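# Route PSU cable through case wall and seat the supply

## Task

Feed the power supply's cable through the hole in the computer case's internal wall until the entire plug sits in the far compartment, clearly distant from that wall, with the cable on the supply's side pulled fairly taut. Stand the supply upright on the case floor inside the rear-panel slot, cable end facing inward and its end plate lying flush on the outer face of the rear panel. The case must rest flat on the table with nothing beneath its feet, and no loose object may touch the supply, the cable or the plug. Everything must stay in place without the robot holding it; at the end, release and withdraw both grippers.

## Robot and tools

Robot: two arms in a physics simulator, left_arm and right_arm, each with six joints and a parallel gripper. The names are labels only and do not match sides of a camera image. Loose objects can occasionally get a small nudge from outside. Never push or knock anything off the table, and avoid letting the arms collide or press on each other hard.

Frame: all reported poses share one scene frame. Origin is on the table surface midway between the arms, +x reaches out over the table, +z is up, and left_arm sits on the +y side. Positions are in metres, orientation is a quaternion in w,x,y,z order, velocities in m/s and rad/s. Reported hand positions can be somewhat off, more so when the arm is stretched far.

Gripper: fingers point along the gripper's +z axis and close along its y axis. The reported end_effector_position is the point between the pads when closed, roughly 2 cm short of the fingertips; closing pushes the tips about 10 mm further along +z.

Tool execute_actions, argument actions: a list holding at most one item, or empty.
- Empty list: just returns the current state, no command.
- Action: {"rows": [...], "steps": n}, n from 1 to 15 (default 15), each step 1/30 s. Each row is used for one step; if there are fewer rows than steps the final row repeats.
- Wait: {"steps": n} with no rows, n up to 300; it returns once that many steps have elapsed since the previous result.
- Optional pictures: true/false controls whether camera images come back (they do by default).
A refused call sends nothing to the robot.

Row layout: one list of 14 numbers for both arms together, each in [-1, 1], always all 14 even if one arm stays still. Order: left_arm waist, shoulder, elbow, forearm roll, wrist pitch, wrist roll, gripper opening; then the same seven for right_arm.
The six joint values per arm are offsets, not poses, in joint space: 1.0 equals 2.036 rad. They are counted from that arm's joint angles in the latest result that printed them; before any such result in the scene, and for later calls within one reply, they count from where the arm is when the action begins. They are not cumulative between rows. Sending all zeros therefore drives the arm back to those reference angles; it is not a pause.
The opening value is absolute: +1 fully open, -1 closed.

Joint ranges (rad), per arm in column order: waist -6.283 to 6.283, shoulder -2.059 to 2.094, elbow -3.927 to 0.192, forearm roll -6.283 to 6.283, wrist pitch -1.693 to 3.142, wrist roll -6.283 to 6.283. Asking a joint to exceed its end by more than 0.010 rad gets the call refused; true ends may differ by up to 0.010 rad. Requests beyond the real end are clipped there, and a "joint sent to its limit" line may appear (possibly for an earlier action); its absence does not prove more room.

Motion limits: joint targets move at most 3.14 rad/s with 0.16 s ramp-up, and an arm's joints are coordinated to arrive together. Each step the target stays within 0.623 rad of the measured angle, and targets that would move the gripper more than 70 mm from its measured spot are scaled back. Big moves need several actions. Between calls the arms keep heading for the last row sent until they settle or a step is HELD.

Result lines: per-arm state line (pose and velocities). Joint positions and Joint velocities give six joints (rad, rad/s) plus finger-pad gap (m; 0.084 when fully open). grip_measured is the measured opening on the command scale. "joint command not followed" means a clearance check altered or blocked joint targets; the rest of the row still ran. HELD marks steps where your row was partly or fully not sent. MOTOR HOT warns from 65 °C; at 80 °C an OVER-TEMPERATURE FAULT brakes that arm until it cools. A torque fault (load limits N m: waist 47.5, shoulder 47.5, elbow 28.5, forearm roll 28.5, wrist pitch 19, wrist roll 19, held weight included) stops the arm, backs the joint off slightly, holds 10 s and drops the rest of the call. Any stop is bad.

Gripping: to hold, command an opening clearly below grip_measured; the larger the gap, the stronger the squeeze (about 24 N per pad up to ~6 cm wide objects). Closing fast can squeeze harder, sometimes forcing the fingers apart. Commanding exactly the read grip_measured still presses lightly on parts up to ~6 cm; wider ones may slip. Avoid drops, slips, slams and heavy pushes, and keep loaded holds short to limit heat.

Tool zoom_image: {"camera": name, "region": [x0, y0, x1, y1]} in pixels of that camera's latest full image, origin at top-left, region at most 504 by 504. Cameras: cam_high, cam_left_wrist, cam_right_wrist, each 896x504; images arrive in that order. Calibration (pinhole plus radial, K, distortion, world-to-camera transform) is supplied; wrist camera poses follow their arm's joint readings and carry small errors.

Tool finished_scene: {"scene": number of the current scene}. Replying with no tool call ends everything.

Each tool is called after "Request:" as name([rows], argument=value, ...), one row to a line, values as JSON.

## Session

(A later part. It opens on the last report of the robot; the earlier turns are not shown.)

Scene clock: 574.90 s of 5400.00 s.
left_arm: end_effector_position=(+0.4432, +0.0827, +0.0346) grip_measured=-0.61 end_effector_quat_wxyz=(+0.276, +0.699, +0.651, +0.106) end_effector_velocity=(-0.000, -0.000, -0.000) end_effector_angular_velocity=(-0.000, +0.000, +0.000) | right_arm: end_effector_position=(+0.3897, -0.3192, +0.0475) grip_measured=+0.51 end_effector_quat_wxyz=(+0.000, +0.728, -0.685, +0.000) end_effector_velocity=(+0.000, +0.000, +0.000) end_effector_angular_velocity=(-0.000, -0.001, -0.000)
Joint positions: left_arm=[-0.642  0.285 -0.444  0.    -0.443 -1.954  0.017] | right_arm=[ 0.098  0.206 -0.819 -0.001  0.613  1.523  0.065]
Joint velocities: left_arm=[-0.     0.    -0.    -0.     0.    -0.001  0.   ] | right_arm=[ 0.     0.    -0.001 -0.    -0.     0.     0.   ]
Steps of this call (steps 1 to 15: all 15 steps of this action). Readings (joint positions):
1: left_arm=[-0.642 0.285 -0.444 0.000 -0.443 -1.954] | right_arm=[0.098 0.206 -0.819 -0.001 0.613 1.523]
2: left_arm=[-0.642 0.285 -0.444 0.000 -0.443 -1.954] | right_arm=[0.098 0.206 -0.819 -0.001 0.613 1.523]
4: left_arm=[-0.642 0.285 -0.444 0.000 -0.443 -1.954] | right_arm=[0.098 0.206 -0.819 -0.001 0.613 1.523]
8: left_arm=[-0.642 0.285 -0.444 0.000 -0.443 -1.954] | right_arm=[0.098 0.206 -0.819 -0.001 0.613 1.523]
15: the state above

Request:
execute_actions([
  {"rows": [[0,0,0,0,0,0,-1, 0.005,-0.03,-0.015,0,0.045,0.005,-1],[0,0,0,0,0,0,-1, 0.005,-0.03,-0.015,0,0.045,0.005,-1],[0,0,0,0,0,0,-1, 0.005,-0.03,-0.015,0,0.045,0.005,-1],[0,0,0,0,0,0,-1, 0.005,-0.03,-0.015,0,0.045,0.005,-1],[0,0,0,0,0,0,-1, 0.005,-0.03,-0.015,0,0.045,0.005,-1],[0,0,0,0,0,0,-1, 0.0707,-0.0512,-0.1183,0,0.1695,0.0712,-1]], "steps": 15},
], pictures=false)

Request:
execute_actions([
  {"steps": 20},
])

Scene clock: 590.57 s of 5400.00 s.
left_arm: end_effector_position=(+0.4432, +0.0828, +0.0346) grip_measured=-0.61 end_effector_quat_wxyz=(+0.276, +0.699, +0.651, +0.106) end_effector_velocity=(+0.000, -0.000, +0.000) end_effector_angular_velocity=(-0.001, -0.001, +0.001) | right_arm: end_effector_position=(+0.4193, -0.2614, +0.1444) grip_measured=+0.51 end_effector_quat_wxyz=(-0.003, +0.729, -0.685, +0.003) end_effector_velocity=(+0.048, +0.147, +0.208) end_effector_angular_velocity=(+0.009, -0.060, +0.017)
Joint positions: left_arm=[-0.642  0.285 -0.444  0.    -0.443 -1.954  0.017] | right_arm=[ 0.218  0.111 -1.022 -0.001  0.903  1.641  0.065]
Joint velocities: left_arm=[ 0.    -0.    -0.    -0.    -0.    -0.001 -0.   ] | right_arm=[ 0.291 -0.135 -0.468 -0.002  0.543  0.275  0.   ]
Steps of this call (steps 1 to 15: the robot went on to your last target; steps 16 to 90: nothing new was sent; then 12.17 s passed at rest; steps 91 to 105: all 15 steps of this action). Readings (joint positions):
91: left_arm=[-0.642 0.285 -0.444 0.000 -0.443 -1.954] | right_arm=[0.098 0.206 -0.820 -0.001 0.613 1.523]
92: left_arm=[-0.642 0.285 -0.444 0.000 -0.443 -1.954] | right_arm=[0.099 0.204 -0.820 -0.001 0.617 1.524]
94: left_arm=[-0.642 0.285 -0.444 0.000 -0.443 -1.954] | right_arm=[0.102 0.187 -0.825 -0.001 0.649 1.527]
98: left_arm=[-0.642 0.285 -0.444 0.000 -0.443 -1.954] | right_arm=[0.115 0.152 -0.861 -0.001 0.710 1.543]
105: the state above

Scene clock: 591.23 s of 5400.00 s.
left_arm: end_effector_position=(+0.4432, +0.0827, +0.0346) grip_measured=-0.61 end_effector_quat_wxyz=(+0.276, +0.699, +0.651, +0.106) end_effector_velocity=(-0.000, -0.000, +0.000) end_effector_angular_velocity=(+0.000, +0.000, -0.000) | right_arm: end_effector_position=(+0.4196, -0.2497, +0.1593) grip_measured=+0.51 end_effector_quat_wxyz=(+0.000, +0.728, -0.686, +0.000) end_effector_velocity=(+0.001, +0.001, +0.002) end_effector_angular_velocity=(+0.001, -0.004, +0.001)
Joint positions: left_arm=[-0.642  0.285 -0.444  0.    -0.443 -1.954  0.017] | right_arm=[ 0.242  0.102 -1.06  -0.001  0.958  1.668  0.065]
Joint velocities: left_arm=[-0. -0.  0.  0. -0.  0.  0.] | right_arm=[ 0.001 -0.001 -0.003  0.    -0.     0.     0.   ]
Steps of this call (steps 1 to 20: the robot went on to your last target). Readings (joint positions):
1: left_arm=[-0.642 0.285 -0.444 0.000 -0.443 -1.954] | right_arm=[0.226 0.107 -1.035 -0.001 0.919 1.649]
2: left_arm=[-0.642 0.285 -0.444 0.000 -0.443 -1.954] | right_arm=[0.231 0.105 -1.044 -0.001 0.930 1.654]
4: left_arm=[-0.642 0.285 -0.444 0.000 -0.443 -1.954] | right_arm=[0.236 0.104 -1.051 -0.001 0.944 1.661]
8: left_arm=[-0.642 0.285 -0.444 0.000 -0.443 -1.954] | right_arm=[0.240 0.104 -1.055 -0.001 0.955 1.666]
20: the state above
camera_calibration (this result's frames):
cam_left_wrist: T_world_to_cam=[[0.859494, -0.0250785, 0.51053, -0.361276], [-0.14926, -0.967577, 0.203755, 0.208084], [0.488867, -0.251328, -0.83537, -0.0390798], [0, 0, 0, 1]] pos_world=[0.360678, 0.182455, 0.109398]
cam_right_wrist: T_world_to_cam=[[-0.998067, -0.059456, -0.0180965, 0.442968], [-0.0593757, 0.998223, -0.00494149, 0.342], [0.0183581, -0.00385745, -0.999824, 0.280999], [0, 0, 0, 1]] pos_world=[0.457259, -0.313972, 0.290656]

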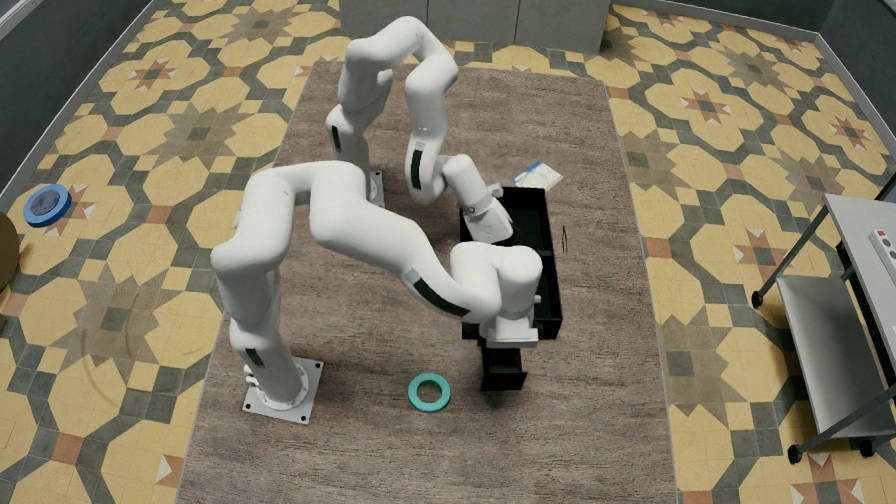

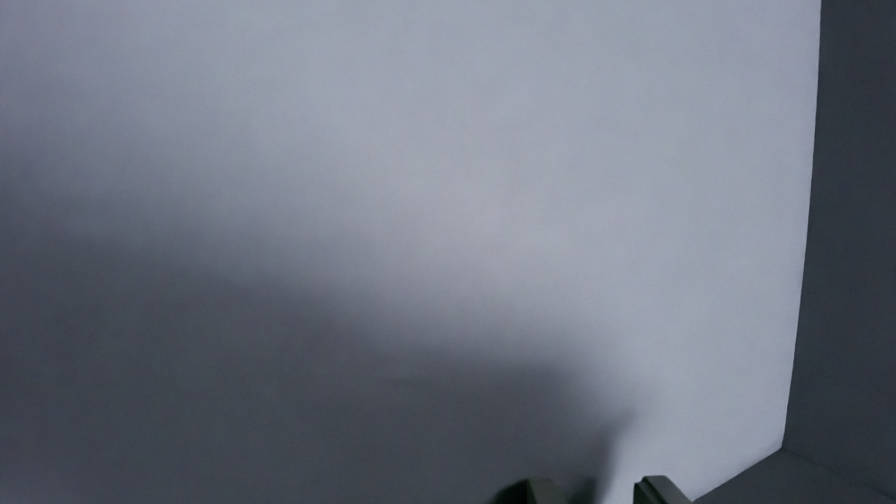

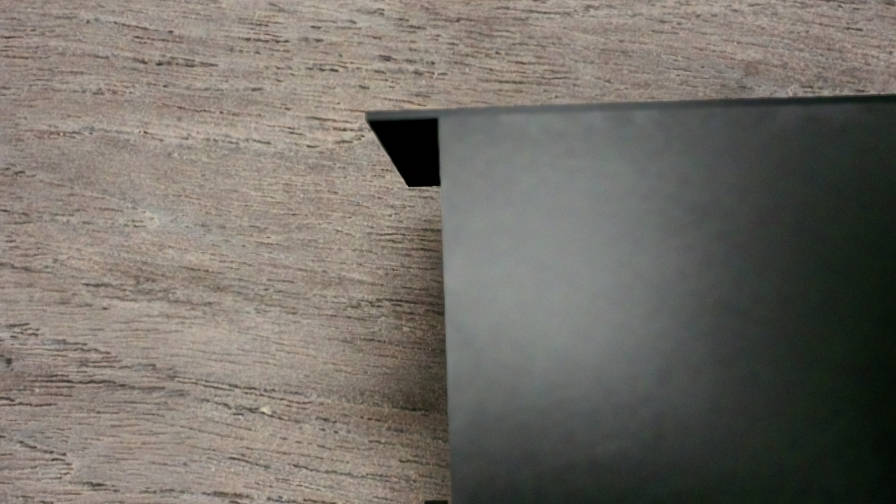

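Request:
execute_actions([
  {"rows": [[0,0,0,0,0,0,-1, 0.1501,0.1446,-0.1976,0,0.053,0.1685,-1],[0,0,0,0,0,0,-1, 0.1501,0.1446,-0.1976,0,0.053,0.1685,-1],[0,0,0,0,0,0,-1, 0.1501,0.1446,-0.1976,0,0.053,0.1685,-1],[0,0,0,0,0,0,-1, 0.1501,0.1446,-0.1976,0,0.053,0.1685,-1],[0,0,0,0,0,0,-1, 0.1501,0.1446,-0.1976,0,0.053,0.1685,-1],[0.0734,-0.0944,0.0768,0,0.0186,0,-1, 0.1501,0.1446,-0.1976,0,0.053,0.1685,-1]], "steps": 15},
], pictures=false)

Request:
execute_actions([
  {"steps": 25},
])

Scene clock: 603.23 s of 5400.00 s.
left_arm: end_effector_position=(+0.4327, +0.1524, +0.0576) grip_measured=-0.61 end_effector_quat_wxyz=(+0.268, +0.653, +0.697, +0.125) end_effector_velocity=(-0.024, +0.078, +0.020) end_effector_angular_velocity=(+0.006, +0.009, +0.148) | right_arm: end_effector_position=(+0.4545, -0.0979, +0.1603) grip_measured=+0.51 end_effector_quat_wxyz=(+0.000, +0.718, -0.696, +0.000) end_effector_velocity=(+0.007, +0.313, -0.013) end_effector_angular_velocity=(+0.007, -0.004, -0.018)
Joint positions: left_arm=[-0.507  0.112 -0.303 -0.    -0.409 -1.954  0.017] | right_arm=[ 0.503  0.353 -1.401 -0.001  1.049  1.958  0.065]
Joint velocities: left_arm=[ 0.156 -0.206  0.17   0.005  0.046  0.003  0.   ] | right_arm=[ 0.504  0.46  -0.624  0.006  0.158  0.519  0.   ]
Steps of this call (steps 1 to 15: the robot went on to your last target; steps 16 to 90: nothing new was sent; then 8.50 s passed at rest; steps 91 to 105: all 15 steps of this action). Readings (joint positions):
91: left_arm=[-0.642 0.285 -0.444 0.000 -0.443 -1.954] | right_arm=[0.242 0.102 -1.060 -0.001 0.958 1.668]
92: left_arm=[-0.642 0.285 -0.444 0.000 -0.443 -1.954] | right_arm=[0.244 0.105 -1.064 -0.001 0.960 1.672]
94: left_arm=[-0.642 0.285 -0.444 0.000 -0.443 -1.954] | right_arm=[0.269 0.132 -1.100 -0.002 0.972 1.705]
98: left_arm=[-0.630 0.269 -0.430 0.001 -0.439 -1.954] | right_arm=[0.362 0.217 -1.219 -0.000 0.999 1.802]
105: the state above

Scene clock: 604.07 s of 5400.00 s.
left_arm: end_effector_position=(+0.4304, +0.1596, +0.0594) grip_measured=-0.61 end_effector_quat_wxyz=(+0.267, +0.648, +0.702, +0.126) end_effector_velocity=(+0.001, +0.000, +0.001) end_effector_angular_velocity=(-0.000, -0.001, +0.000) | right_arm: end_effector_position=(+0.4550, -0.0699, +0.1592) grip_measured=+0.51 end_effector_quat_wxyz=(+0.000, +0.715, -0.699, +0.000) end_effector_velocity=(+0.000, +0.001, +0.000) end_effector_angular_velocity=(+0.001, -0.000, -0.000)
Joint positions: left_arm=[-0.493  0.093 -0.287  0.    -0.405 -1.954  0.017] | right_arm=[ 0.547  0.397 -1.462 -0.001  1.066  2.011  0.065]
Joint velocities: left_arm=[ 0.001 -0.001 -0.001 -0.     0.     0.001  0.   ] | right_arm=[ 0.001  0.    -0.001  0.001  0.     0.    -0.   ]
Steps of this call (steps 1 to 25: the robot went on to your last target). Readings (joint positions):
1: left_arm=[-0.503 0.106 -0.299 0.000 -0.408 -1.954] | right_arm=[0.518 0.366 -1.419 -0.000 1.054 1.974]
2: left_arm=[-0.500 0.103 -0.295 0.000 -0.407 -1.954] | right_arm=[0.528 0.375 -1.432 -0.000 1.057 1.984]
4: left_arm=[-0.497 0.098 -0.292 0.000 -0.406 -1.954] | right_arm=[0.538 0.386 -1.446 -0.000 1.062 1.998]
8: left_arm=[-0.494 0.095 -0.289 0.000 -0.405 -1.954] | right_arm=[0.543 0.393 -1.457 -0.001 1.065 2.008]
25: the state above
camera_calibration (this result's frames):
cam_left_wrist: T_world_to_cam=[[0.854651, 0.102801, 0.508923, -0.379181], [-0.00319606, -0.979142, 0.203152, 0.214479], [0.519192, -0.17525, -0.836497, -0.0178896], [0, 0, 0, 1]] pos_world=[0.334041, 0.245851, 0.134438]
cam_right_wrist: T_world_to_cam=[[-0.999591, -0.0218543, -0.0184213, 0.492422], [-0.0217635, 0.99975, -0.00511924, 0.147647], [0.0185285, -0.00471623, -0.999817, 0.280855], [0, 0, 0, 1]] pos_world=[0.490231, -0.135524, 0.290631]

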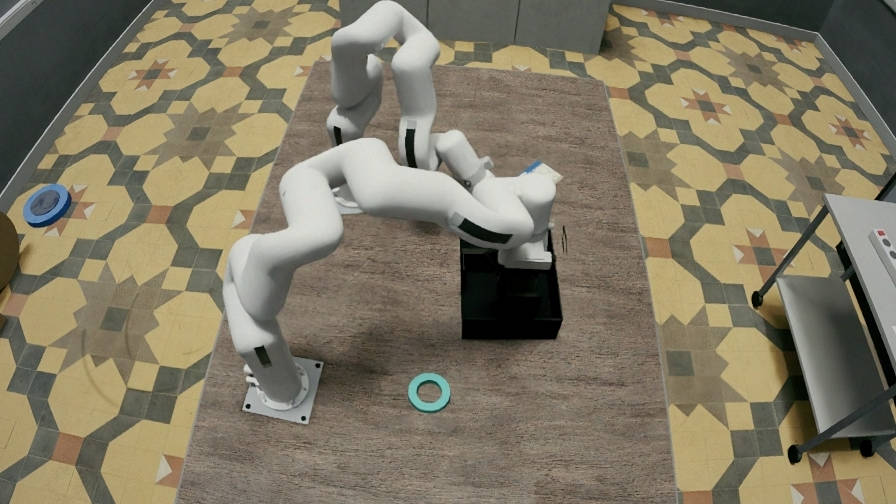

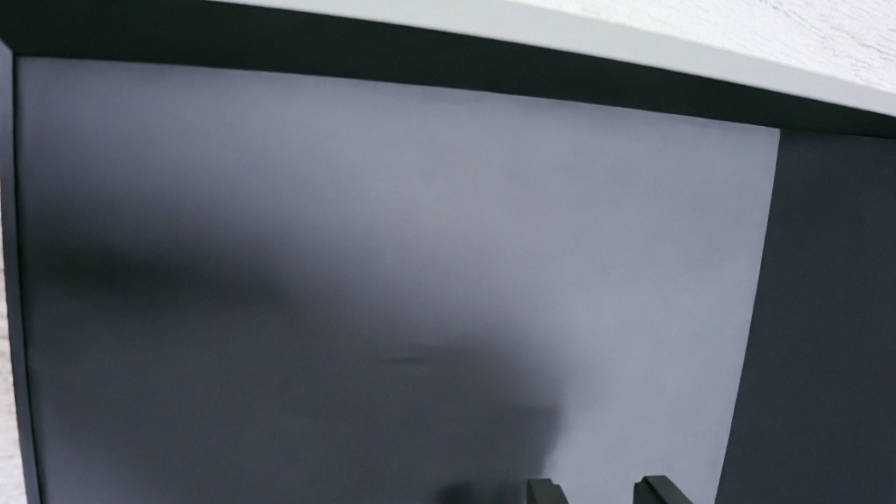

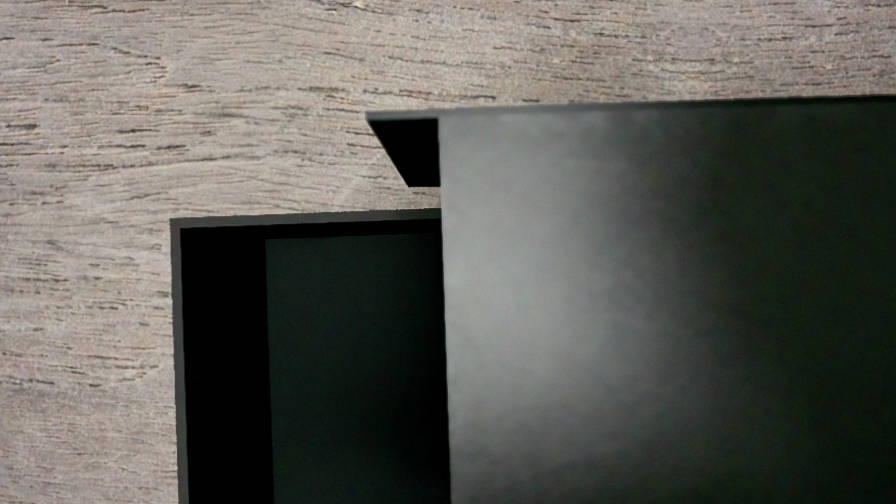

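Request:
execute_actions([
  {"rows": [[0.0547,-0.176,0.0426,0,0.133,0,-1, 0.0012,0.0052,0.0166,0,-0.0222,0.0007,-1]], "steps": 15},
], pictures=false)

Request:
execute_actions([
  {"steps": 15},
])

Scene clock: 610.33 s of 5400.00 s.
left_arm: end_effector_position=(+0.4211, +0.2084, +0.1181) grip_measured=-0.61 end_effector_quat_wxyz=(+0.260, +0.609, +0.736, +0.141) end_effector_velocity=(-0.009, +0.012, +0.008) end_effector_angular_velocity=(+0.005, +0.018, +0.023) | right_arm: end_effector_position=(+0.4533, -0.0692, +0.1438) grip_measured=+0.51 end_effector_quat_wxyz=(-0.001, +0.715, -0.699, +0.001) end_effector_velocity=(-0.003, -0.002, -0.006) end_effector_angular_velocity=(-0.005, +0.009, -0.000)
Joint positions: left_arm=[-0.384 -0.255 -0.203  0.    -0.142 -1.954  0.017] | right_arm=[ 0.55   0.406 -1.43  -0.001  1.021  2.012  0.065]
Joint velocities: left_arm=[ 0.026 -0.086  0.024  0.001  0.08   0.002  0.   ] | right_arm=[-0.     0.003  0.011  0.    -0.003  0.    -0.   ]
Steps of this call (steps 1 to 15: the robot went on to your last target; steps 16 to 90: nothing new was sent; then 2.77 s passed at rest; steps 91 to 105: all 15 steps of this action). Readings (joint positions):
91: left_arm=[-0.493 0.093 -0.287 0.000 -0.404 -1.954] | right_arm=[0.547 0.397 -1.462 -0.001 1.066 2.011]
92: left_arm=[-0.492 0.089 -0.286 0.000 -0.401 -1.954] | right_arm=[0.548 0.397 -1.460 -0.001 1.062 2.011]
94: left_arm=[-0.479 0.049 -0.275 0.001 -0.368 -1.954] | right_arm=[0.548 0.400 -1.448 -0.001 1.044 2.012]
98: left_arm=[-0.418 -0.149 -0.231 0.000 -0.225 -1.954] | right_arm=[0.550 0.408 -1.429 -0.001 1.028 2.012]
105: the state above

Scene clock: 610.83 s of 5400.00 s.
left_arm: end_effector_position=(+0.4208, +0.2097, +0.1197) grip_measured=-0.61 end_effector_quat_wxyz=(+0.260, +0.608, +0.737, +0.141) end_effector_velocity=(+0.000, +0.001, +0.001) end_effector_angular_velocity=(+0.000, -0.001, +0.002) | right_arm: end_effector_position=(+0.4527, -0.0695, +0.1427) grip_measured=+0.51 end_effector_quat_wxyz=(+0.000, +0.715, -0.699, +0.000) end_effector_velocity=(+0.000, +0.000, -0.000) end_effector_angular_velocity=(+0.000, -0.000, -0.000)
Joint positions: left_arm=[-0.381 -0.265 -0.201  0.    -0.134 -1.954  0.017] | right_arm=[ 0.55   0.407 -1.428 -0.001  1.021  2.012  0.065]
Joint velocities: left_arm=[ 0.002 -0.002  0.    -0.     0.001  0.001 -0.   ] | right_arm=[-0.  0. -0.  0. -0.  0. -0.]
Steps of this call (steps 1 to 15: the robot went on to your last target). Readings (joint positions):
1: left_arm=[-0.384 -0.258 -0.202 0.000 -0.139 -1.954] | right_arm=[0.550 0.406 -1.429 -0.001 1.021 2.012]
2: left_arm=[-0.383 -0.260 -0.201 0.000 -0.138 -1.954] | right_arm=[0.550 0.407 -1.429 -0.001 1.021 2.012]
4: left_arm=[-0.382 -0.262 -0.201 0.000 -0.136 -1.954] | right_arm=[0.550 0.407 -1.428 -0.001 1.021 2.012]
8: left_arm=[-0.382 -0.264 -0.201 0.000 -0.134 -1.954] | right_arm=[0.550 0.407 -1.428 -0.001 1.021 2.012]
15: the state above
All arms were judged still, so your last target was given up. Only a new action makes them travel on or press farther. Fingers that are still opening or closing keep moving.
camera_calibration (this result's frames):
cam_left_wrist: T_world_to_cam=[[0.837642, 0.197103, 0.509417, -0.419463], [0.105443, -0.973431, 0.203257, 0.204367], [0.535945, -0.116542, -0.83617, 0.0268774], [0, 0, 0, 1]] pos_world=[0.315406, 0.284747, 0.194617]
cam_right_wrist: T_world_to_cam=[[-0.999554, -0.0228977, -0.0191811, 0.489806], [-0.0228108, 0.999729, -0.00473757, 0.147532], [0.0192844, -0.00429792, -0.999805, 0.264107], [0, 0, 0, 1]] pos_world=[0.487859, -0.135141, 0.27415]

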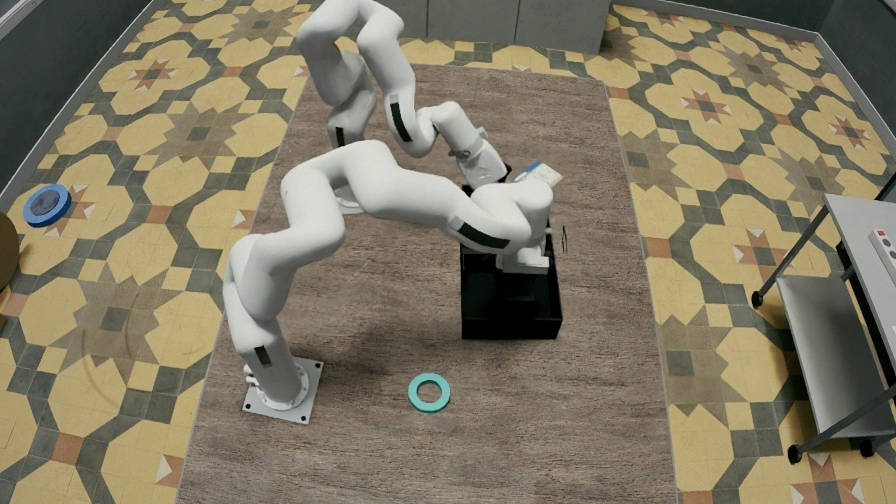

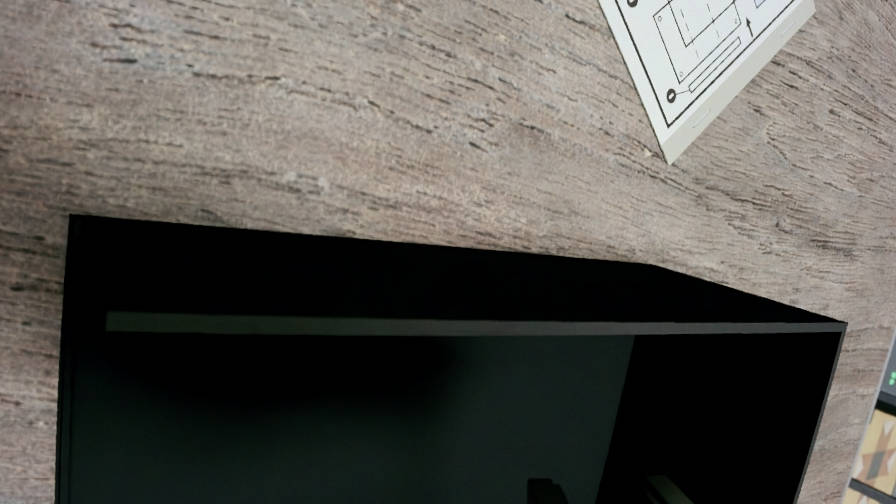

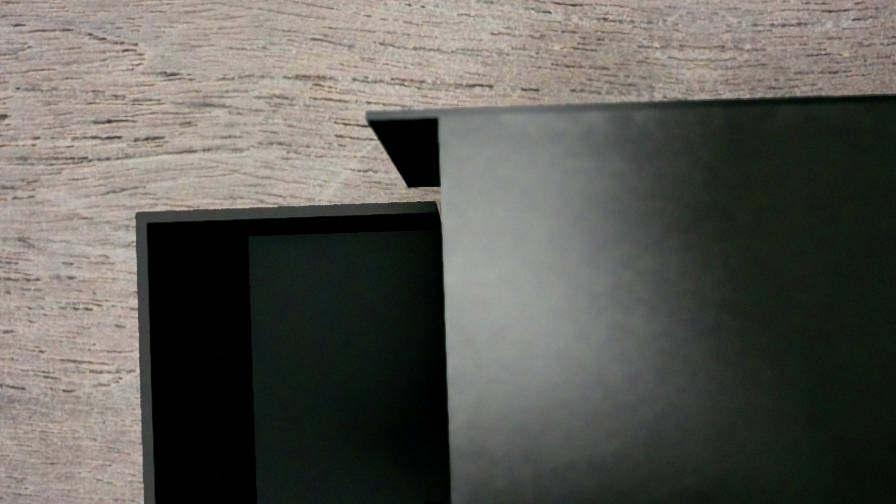

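Request:
execute_actions([
  {"rows": [[0,0,0,0,0,0,-1, -0.0009,0.0025,-0.0042,0,0.0017,-0.0005,-1],[0,0,0,0,0,0,-1, -0.0009,0.0025,-0.0042,0,0.0017,-0.0005,-1],[0,0,0,0,0,0,-1, -0.0009,0.0025,-0.0042,0,0.0017,-0.0005,-1],[0,0,0,0,0,0,-1, -0.0009,0.0025,-0.0042,0,0.0017,-0.0005,-1],[0,0,0,0,0,0,-1, -0.0009,0.0025,-0.0042,0,0.0017,-0.0005,-1],[0,0,0,0,0,0,-1, -0.0009,0.0025,-0.0042,0,0.0017,-0.0005,-1],[0,0,0,0,0,0,-1, -0.0009,0.0025,-0.0042,0,0.0017,-0.0005,-1],[0,0,0,0,0,0,-1, -0.0009,0.0169,0.0091,0,-0.026,-0.0005,-1]], "steps": 15},
], pictures=false)

Request:
execute_actions([
  {"steps": 15},
])

Scene clock: 626.53 s of 5400.00 s.
left_arm: end_effector_position=(+0.4208, +0.2097, +0.1197) grip_measured=-0.61 end_effector_quat_wxyz=(+0.260, +0.608, +0.737, +0.141) end_effector_velocity=(+0.000, +0.000, +0.000) end_effector_angular_velocity=(-0.000, -0.000, +0.001) | right_arm: end_effector_position=(+0.4536, -0.0704, +0.1201) grip_measured=+0.51 end_effector_quat_wxyz=(+0.002, +0.715, -0.699, -0.000) end_effector_velocity=(+0.014, +0.001, -0.018) end_effector_angular_velocity=(+0.017, -0.040, -0.004)
Joint positions: left_arm=[-0.381 -0.265 -0.201  0.    -0.134 -1.954  0.017] | right_arm=[ 0.548  0.44  -1.41  -0.001  0.975  2.011  0.065]
Joint velocities: left_arm=[ 0.     0.    -0.    -0.    -0.    -0.001  0.   ] | right_arm=[-0.008  0.036  0.011 -0.003 -0.09  -0.002 -0.001]
Steps of this call (steps 1 to 90: nothing new was sent; then 12.20 s passed at rest; steps 91 to 105: all 15 steps of this action). Readings (joint positions):
91: left_arm=[-0.381 -0.265 -0.201 0.000 -0.134 -1.954] | right_arm=[0.550 0.407 -1.428 -0.001 1.021 2.012]
92: left_arm=[-0.381 -0.265 -0.201 0.000 -0.134 -1.954] | right_arm=[0.550 0.408 -1.429 -0.001 1.021 2.012]
94: left_arm=[-0.381 -0.265 -0.201 0.000 -0.134 -1.954] | right_arm=[0.549 0.410 -1.433 -0.001 1.023 2.012]
98: left_arm=[-0.381 -0.265 -0.201 0.000 -0.134 -1.954] | right_arm=[0.548 0.412 -1.436 -0.001 1.024 2.011]
105: the state above

Scene clock: 627.03 s of 5400.00 s.
left_arm: end_effector_position=(+0.4208, +0.2097, +0.1197) grip_measured=-0.61 end_effector_quat_wxyz=(+0.260, +0.608, +0.737, +0.141) end_effector_velocity=(+0.000, +0.000, +0.000) end_effector_angular_velocity=(+0.000, -0.001, +0.000) | right_arm: end_effector_position=(+0.4547, -0.0696, +0.1197) grip_measured=+0.51 end_effector_quat_wxyz=(-0.000, +0.715, -0.699, +0.000) end_effector_velocity=(+0.001, +0.000, +0.000) end_effector_angular_velocity=(+0.000, -0.002, +0.000)
Joint positions: left_arm=[-0.381 -0.265 -0.201  0.    -0.134 -1.954  0.017] | right_arm=[ 0.548  0.441 -1.41  -0.001  0.968  2.011  0.065]
Joint velocities: left_arm=[ 0.001  0.    -0.    -0.    -0.001  0.001  0.   ] | right_arm=[-0.     0.    -0.    -0.    -0.002 -0.     0.   ]
Steps of this call (steps 1 to 15: the robot went on to your last target). Readings (joint positions):
1: left_arm=[-0.381 -0.265 -0.201 0.000 -0.134 -1.954] | right_arm=[0.548 0.441 -1.410 -0.001 0.973 2.011]
2: left_arm=[-0.381 -0.265 -0.201 0.000 -0.134 -1.954] | right_arm=[0.548 0.441 -1.410 -0.001 0.972 2.011]
4: left_arm=[-0.381 -0.265 -0.201 0.000 -0.134 -1.954] | right_arm=[0.548 0.440 -1.411 -0.001 0.970 2.011]
8: left_arm=[-0.381 -0.265 -0.201 0.000 -0.134 -1.954] | right_arm=[0.548 0.441 -1.410 -0.001 0.969 2.011]
15: the state above
All arms were judged still, so your last target was given up. Only a new action makes them travel on or press farther. Fingers that are still opening or closing keep moving.
camera_calibration (this result's frames):
cam_left_wrist: T_world_to_cam=[[0.837642, 0.197104, 0.509418, -0.419463], [0.105444, -0.973431, 0.203257, 0.204367], [0.535946, -0.116542, -0.83617, 0.0268771], [0, 0, 0, 1]] pos_world=[0.315406, 0.284747, 0.194617]
cam_right_wrist: T_world_to_cam=[[-0.99957, -0.0221084, -0.0192565, 0.491453], [-0.0220226, 0.999747, -0.00465609, 0.147237], [0.0193545, -0.00423001, -0.999804, 0.240997], [0, 0, 0, 1]] pos_world=[0.48982, -0.135315, 0.251099]

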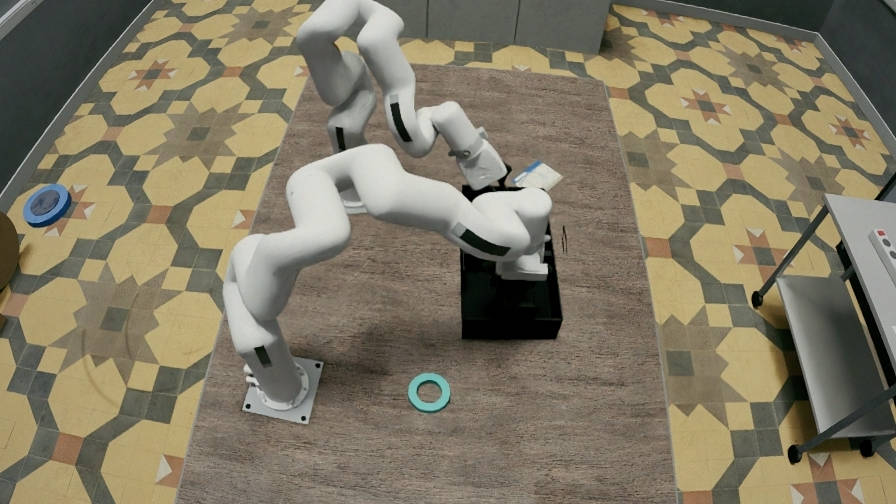

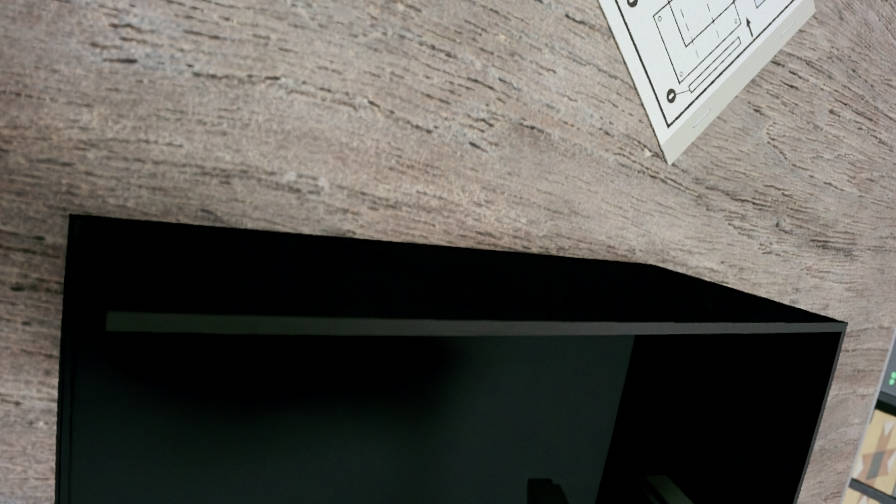

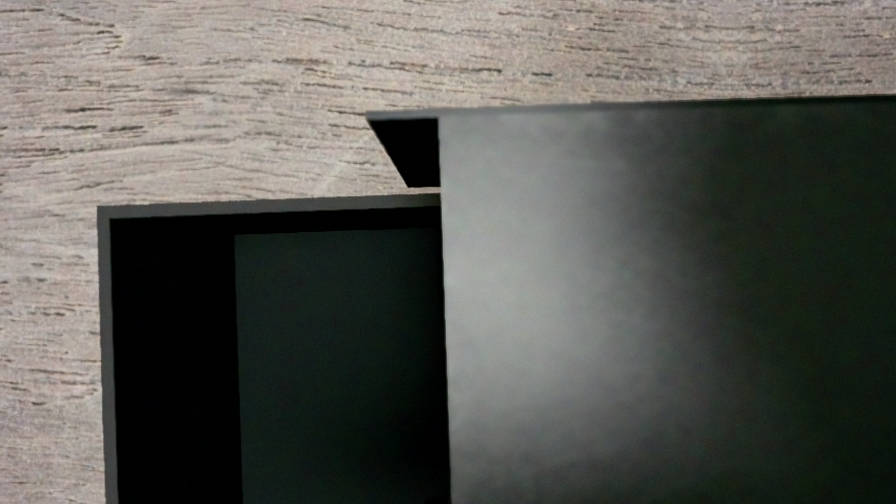

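Request:
execute_actions([
  {"rows": [[0.0344,-0.1808,-0.0144,0,0.1952,0,-1, 0,0.003,0.0015,0,-0.0044,0,-1],[0.0344,-0.1808,-0.0144,0,0.1952,0,-1, 0,0.006,0.003,0,-0.0089,0,-1],[0.0344,-0.1808,-0.0144,0,0.1952,0,-1, 0,0.009,0.0045,0,-0.0133,0,-1],[0.0344,-0.1808,-0.0144,0,0.1952,0,-1, 0,0.012,0.006,0,-0.0178,0,-1],[0.0344,-0.1808,-0.0144,0,0.1952,0,-1, 0,0.015,0.0075,0,-0.0222,0,-1],[0.0344,-0.1808,-0.0144,0,0.1952,0,-1, 0,0.018,0.009,0,-0.0267,0,-1],[0.0344,-0.1808,-0.0144,0,0.1952,0,-1, 0,0.021,0.0105,0,-0.0311,0,-1],[0.0344,-0.1808,-0.0144,0,0.1952,0,-1, 0,0.024,0.012,0,-0.0356,0,-1],[0.0344,-0.1808,-0.0144,0,0.1952,0,-1, 0,0.027,0.0134,0,-0.04,0,-1],[0.0344,-0.1808,-0.0144,0,0.1952,0,-1, 0,0.03,0.0149,0,-0.0445,0,-1],[0.0344,-0.1808,-0.0144,0,0.1952,0,-1, 0,0.033,0.0164,0,-0.049,0,-1]], "steps": 15},
], pictures=false)

Request:
execute_actions([
  {"steps": 15},
])

Scene clock: 632.90 s of 5400.00 s.
left_arm: end_effector_position=(+0.4113, +0.2385, +0.1968) grip_measured=-0.61 end_effector_quat_wxyz=(+0.254, +0.583, +0.757, +0.150) end_effector_velocity=(-0.016, +0.010, +0.009) end_effector_angular_velocity=(+0.005, +0.043, +0.020) | right_arm: end_effector_position=(+0.4546, -0.0697, +0.0791) grip_measured=+0.51 end_effector_quat_wxyz=(+0.001, +0.715, -0.699, -0.000) end_effector_velocity=(-0.005, -0.002, -0.052) end_effector_angular_velocity=(-0.006, +0.012, -0.001)
Joint positions: left_arm=[-0.314 -0.621 -0.228  0.     0.25  -1.954  0.017] | right_arm=[ 0.548  0.503 -1.379 -0.001  0.879  2.011  0.065]
Joint velocities: left_arm=[ 0.019 -0.103  0.003  0.     0.142 -0.001  0.   ] | right_arm=[-0.     0.076  0.042  0.    -0.106  0.001  0.   ]
Steps of this call (steps 1 to 90: nothing new was sent; then 2.37 s passed at rest; steps 91 to 105: all 15 steps of this action). Readings (joint positions):
91: left_arm=[-0.381 -0.265 -0.201 0.000 -0.134 -1.954] | right_arm=[0.548 0.442 -1.410 -0.001 0.968 2.011]
92: left_arm=[-0.381 -0.269 -0.201 0.000 -0.129 -1.954] | right_arm=[0.548 0.442 -1.409 -0.001 0.966 2.011]
94: left_arm=[-0.374 -0.305 -0.202 0.000 -0.085 -1.954] | right_arm=[0.548 0.446 -1.408 -0.001 0.958 2.011]
98: left_arm=[-0.338 -0.494 -0.221 0.000 0.111 -1.954] | right_arm=[0.548 0.466 -1.397 -0.001 0.931 2.011]
105: the state above

Scene clock: 633.40 s of 5400.00 s.
left_arm: end_effector_position=(+0.4105, +0.2395, +0.1994) grip_measured=-0.61 end_effector_quat_wxyz=(+0.254, +0.582, +0.758, +0.150) end_effector_velocity=(+0.001, +0.000, +0.002) end_effector_angular_velocity=(-0.001, -0.003, +0.001) | right_arm: end_effector_position=(+0.4552, -0.0694, +0.0758) grip_measured=+0.51 end_effector_quat_wxyz=(+0.000, +0.715, -0.699, +0.000) end_effector_velocity=(-0.000, -0.000, -0.001) end_effector_angular_velocity=(-0.001, +0.001, +0.000)
Joint positions: left_arm=[-0.312 -0.633 -0.23   0.     0.263 -1.954  0.017] | right_arm=[ 0.548  0.508 -1.376 -0.001  0.868  2.011  0.065]
Joint velocities: left_arm=[ 0.    -0.002 -0.002  0.     0.001 -0.001 -0.   ] | right_arm=[ 0.     0.001  0.001 -0.    -0.001  0.     0.   ]
Steps of this call (steps 1 to 15: the robot went on to your last target). Readings (joint positions):
1: left_arm=[-0.313 -0.624 -0.228 0.000 0.254 -1.954] | right_arm=[0.548 0.505 -1.378 -0.001 0.876 2.011]
2: left_arm=[-0.313 -0.626 -0.228 0.000 0.257 -1.954] | right_arm=[0.548 0.506 -1.377 -0.001 0.874 2.011]
4: left_arm=[-0.312 -0.629 -0.229 0.000 0.260 -1.954] | right_arm=[0.548 0.507 -1.377 -0.001 0.871 2.011]
8: left_arm=[-0.312 -0.632 -0.230 0.000 0.263 -1.954] | right_arm=[0.548 0.507 -1.377 -0.001 0.869 2.011]
15: the state above
camera_calibration (this result's frames):
cam_left_wrist: T_world_to_cam=[[0.821959, 0.255167, 0.509189, -0.464818], [0.173362, -0.963693, 0.203079, 0.18806], [0.542521, -0.0786485, -0.836353, 0.0907506], [0, 0, 0, 1]] pos_world=[0.300225, 0.306976, 0.274388]
cam_right_wrist: T_world_to_cam=[[-0.999577, -0.0221726, -0.0188342, 0.491046], [-0.0220861, 0.999745, -0.00478727, 0.146825], [0.0189355, -0.00436927, -0.999811, 0.197302], [0, 0, 0, 1]] pos_world=[0.490345, -0.135038, 0.207217]

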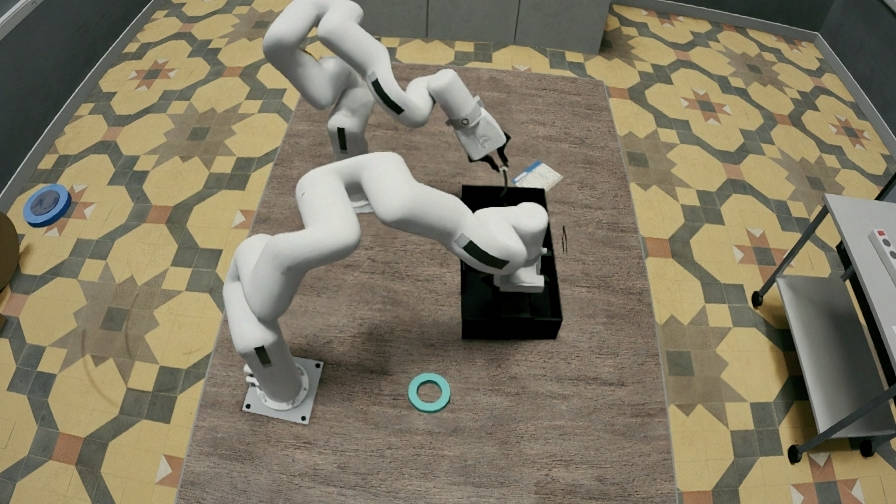

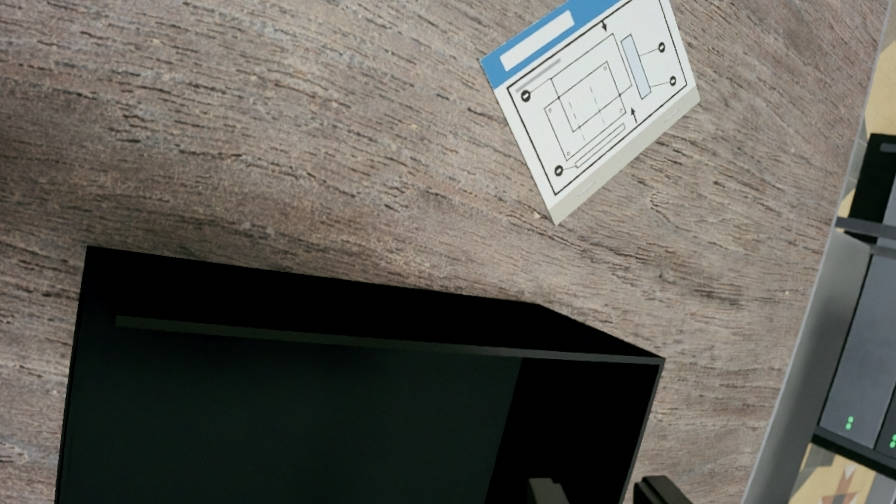

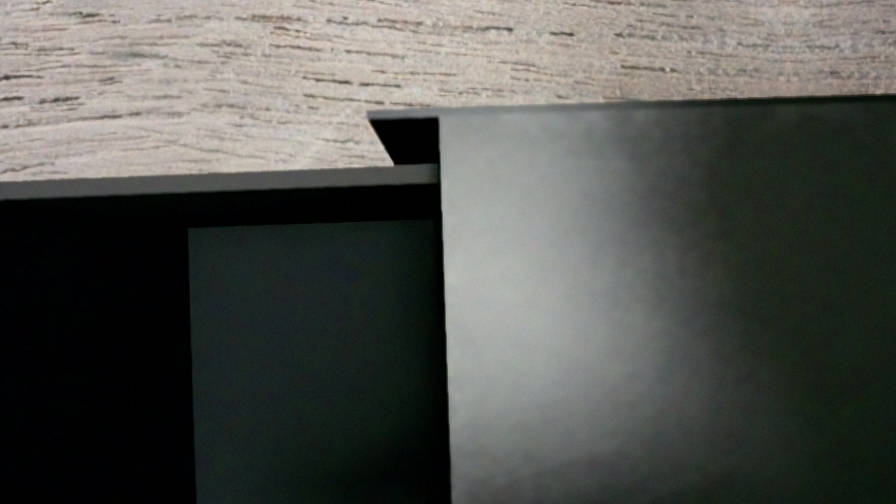

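Request:
execute_actions([
  {"rows": [[0.0191,-0.0498,-0.0251,0,0.0749,0,-1, 0,0,0,0,0,0,-1],[0.0191,-0.0498,-0.0251,0,0.0749,0,-1, 0,0,0,0,0,0,-1],[0.0191,-0.0498,-0.0251,0,0.0749,0,-1, 0,0,0,0,0,0,-1],[0.0191,-0.0498,-0.0251,0,0.0749,0,-1, 0,0,0,0,0,0,-1],[0.0191,-0.0498,-0.0251,0,0.0749,0,-1, 0,0,0,0,0,0,-1],[0.0191,-0.0498,-0.0251,0,0.0749,0,-1, 0,0,0,0,0,0,-1],[0.0191,-0.0498,-0.0251,0,0.0749,0,-1, 0,0,0,0,0,0,-1],[0.0191,-0.0498,-0.0251,0,0.0749,0,-1, 0,0,0,0,0,0,-1],[0.0191,-0.0498,-0.0251,0,0.0749,0,-1, 0.0007,0.004,0.0008,0,-0.005,0.0007,-1],[0.0191,-0.0498,-0.0251,0,0.0749,0,-1, 0.0014,0.008,0.0016,0,-0.01,0.0014,-1],[0.0191,-0.0498,-0.0251,0,0.0749,0,-1, 0.002,0.0126,0.0024,0,-0.015,0.002,-1]], "steps": 15},
], pictures=false)

Request:
execute_actions([
  {"steps": 15},
])

Scene clock: 644.60 s of 5400.00 s.
left_arm: end_effector_position=(+0.4075, +0.2547, +0.2334) grip_measured=-0.61 end_effector_quat_wxyz=(+0.251, +0.568, +0.769, +0.155) end_effector_velocity=(-0.000, +0.002, +0.006) end_effector_angular_velocity=(-0.001, -0.001, +0.007) | right_arm: end_effector_position=(+0.4551, -0.0678, +0.0649) grip_measured=+0.50 end_effector_quat_wxyz=(+0.000, +0.715, -0.699, +0.001) end_effector_velocity=(+0.001, +0.003, -0.048) end_effector_angular_velocity=(-0.004, -0.001, +0.006)
Joint positions: left_arm=[-0.273 -0.732 -0.279  0.     0.413 -1.954  0.017] | right_arm=[ 0.551  0.528 -1.373 -0.001  0.845  2.014  0.065]
Joint velocities: left_arm=[ 0.006 -0.015 -0.01   0.     0.025 -0.001 -0.   ] | right_arm=[ 0.005  0.089  0.011 -0.006 -0.099  0.003  0.   ]
Steps of this call (steps 1 to 15: the robot went on to your last target; steps 16 to 90: nothing new was sent; then 7.70 s passed at rest; steps 91 to 105: all 15 steps of this action). Readings (joint positions):
91: left_arm=[-0.311 -0.633 -0.230 0.000 0.264 -1.954] | right_arm=[0.548 0.509 -1.376 -0.001 0.868 2.011]
92: left_arm=[-0.311 -0.635 -0.231 0.000 0.268 -1.954] | right_arm=[0.548 0.509 -1.376 -0.001 0.868 2.011]
94: left_arm=[-0.301 -0.659 -0.241 0.000 0.308 -1.954] | right_arm=[0.548 0.508 -1.376 -0.001 0.868 2.011]
98: left_arm=[-0.279 -0.718 -0.275 0.000 0.387 -1.954] | right_arm=[0.548 0.508 -1.376 -0.001 0.868 2.011]
105: the state above

Scene clock: 645.10 s of 5400.00 s.
left_arm: end_effector_position=(+0.4076, +0.2550, +0.2344) grip_measured=-0.61 end_effector_quat_wxyz=(+0.251, +0.567, +0.769, +0.155) end_effector_velocity=(+0.000, +0.000, +0.001) end_effector_angular_velocity=(-0.000, -0.001, +0.001) | right_arm: end_effector_position=(+0.4550, -0.0672, +0.0618) grip_measured=+0.50 end_effector_quat_wxyz=(-0.000, +0.715, -0.699, +0.001) end_effector_velocity=(-0.000, +0.000, -0.001) end_effector_angular_velocity=(+0.000, +0.001, -0.000)
Joint positions: left_arm=[-0.273 -0.734 -0.281  0.     0.416 -1.954  0.017] | right_arm=[ 0.551  0.534 -1.372 -0.001  0.838  2.015  0.065]
Joint velocities: left_arm=[ 0.    -0.    -0.001  0.    -0.    -0.001  0.   ] | right_arm=[ 0.001  0.001  0.     0.001 -0.001  0.     0.   ]
Steps of this call (steps 1 to 15: the robot went on to your last target). Readings (joint positions):
1: left_arm=[-0.273 -0.733 -0.280 0.000 0.414 -1.954] | right_arm=[0.551 0.530 -1.373 -0.002 0.842 2.014]
2: left_arm=[-0.273 -0.733 -0.280 0.000 0.415 -1.954] | right_arm=[0.551 0.531 -1.373 -0.002 0.841 2.014]
4: left_arm=[-0.273 -0.733 -0.280 0.000 0.415 -1.954] | right_arm=[0.551 0.532 -1.372 -0.002 0.839 2.015]
8: left_arm=[-0.273 -0.734 -0.281 0.000 0.416 -1.954] | right_arm=[0.551 0.533 -1.372 -0.001 0.838 2.015]
15: the state above
All arms were judged still, so your last target was given up. Only a new action makes them travel on or press farther. Fingers that are still opening or closing keep moving.
camera_calibration (this result's frames):
cam_left_wrist: T_world_to_cam=[[0.811473, 0.286913, 0.50911, -0.487982], [0.210721, -0.956231, 0.203023, 0.179241], [0.545077, -0.0574673, -0.836414, 0.116417], [0, 0, 0, 1]] pos_world=[0.294759, 0.318094, 0.309419]
cam_right_wrist: T_world_to_cam=[[-0.999564, -0.0221146, -0.0195618, 0.490661], [-0.0220263, 0.999746, -0.00471885, 0.144596], [0.0196612, -0.00428592, -0.999798, 0.18302], [0, 0, 0, 1]] pos_world=[0.490034, -0.132924, 0.193263]

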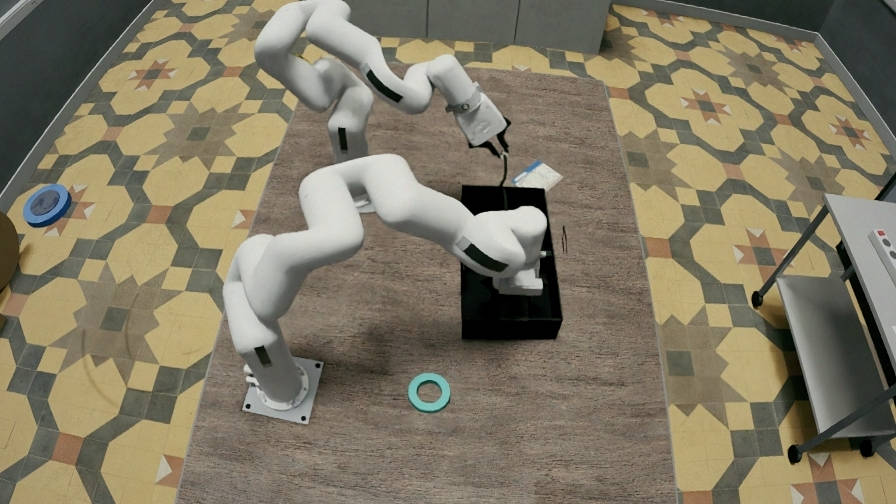

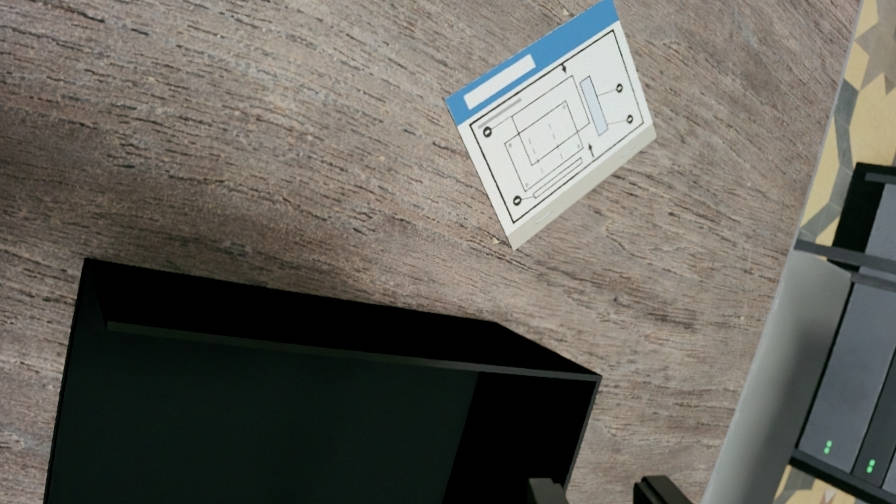

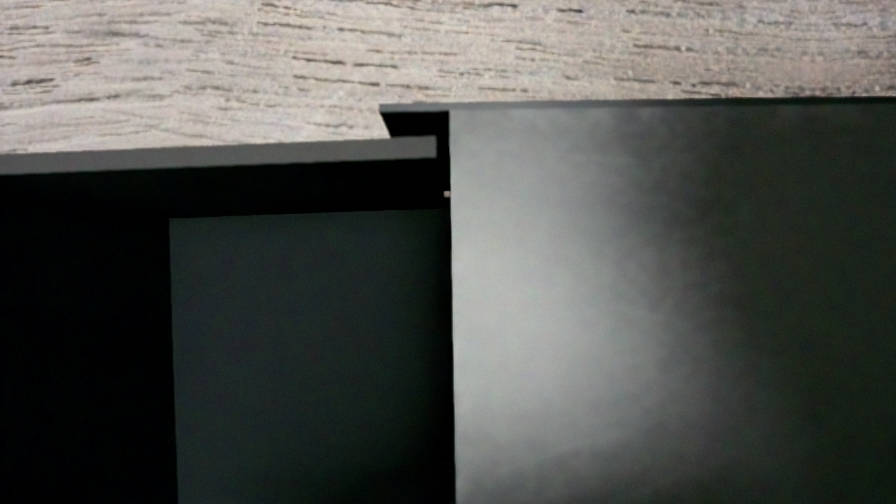

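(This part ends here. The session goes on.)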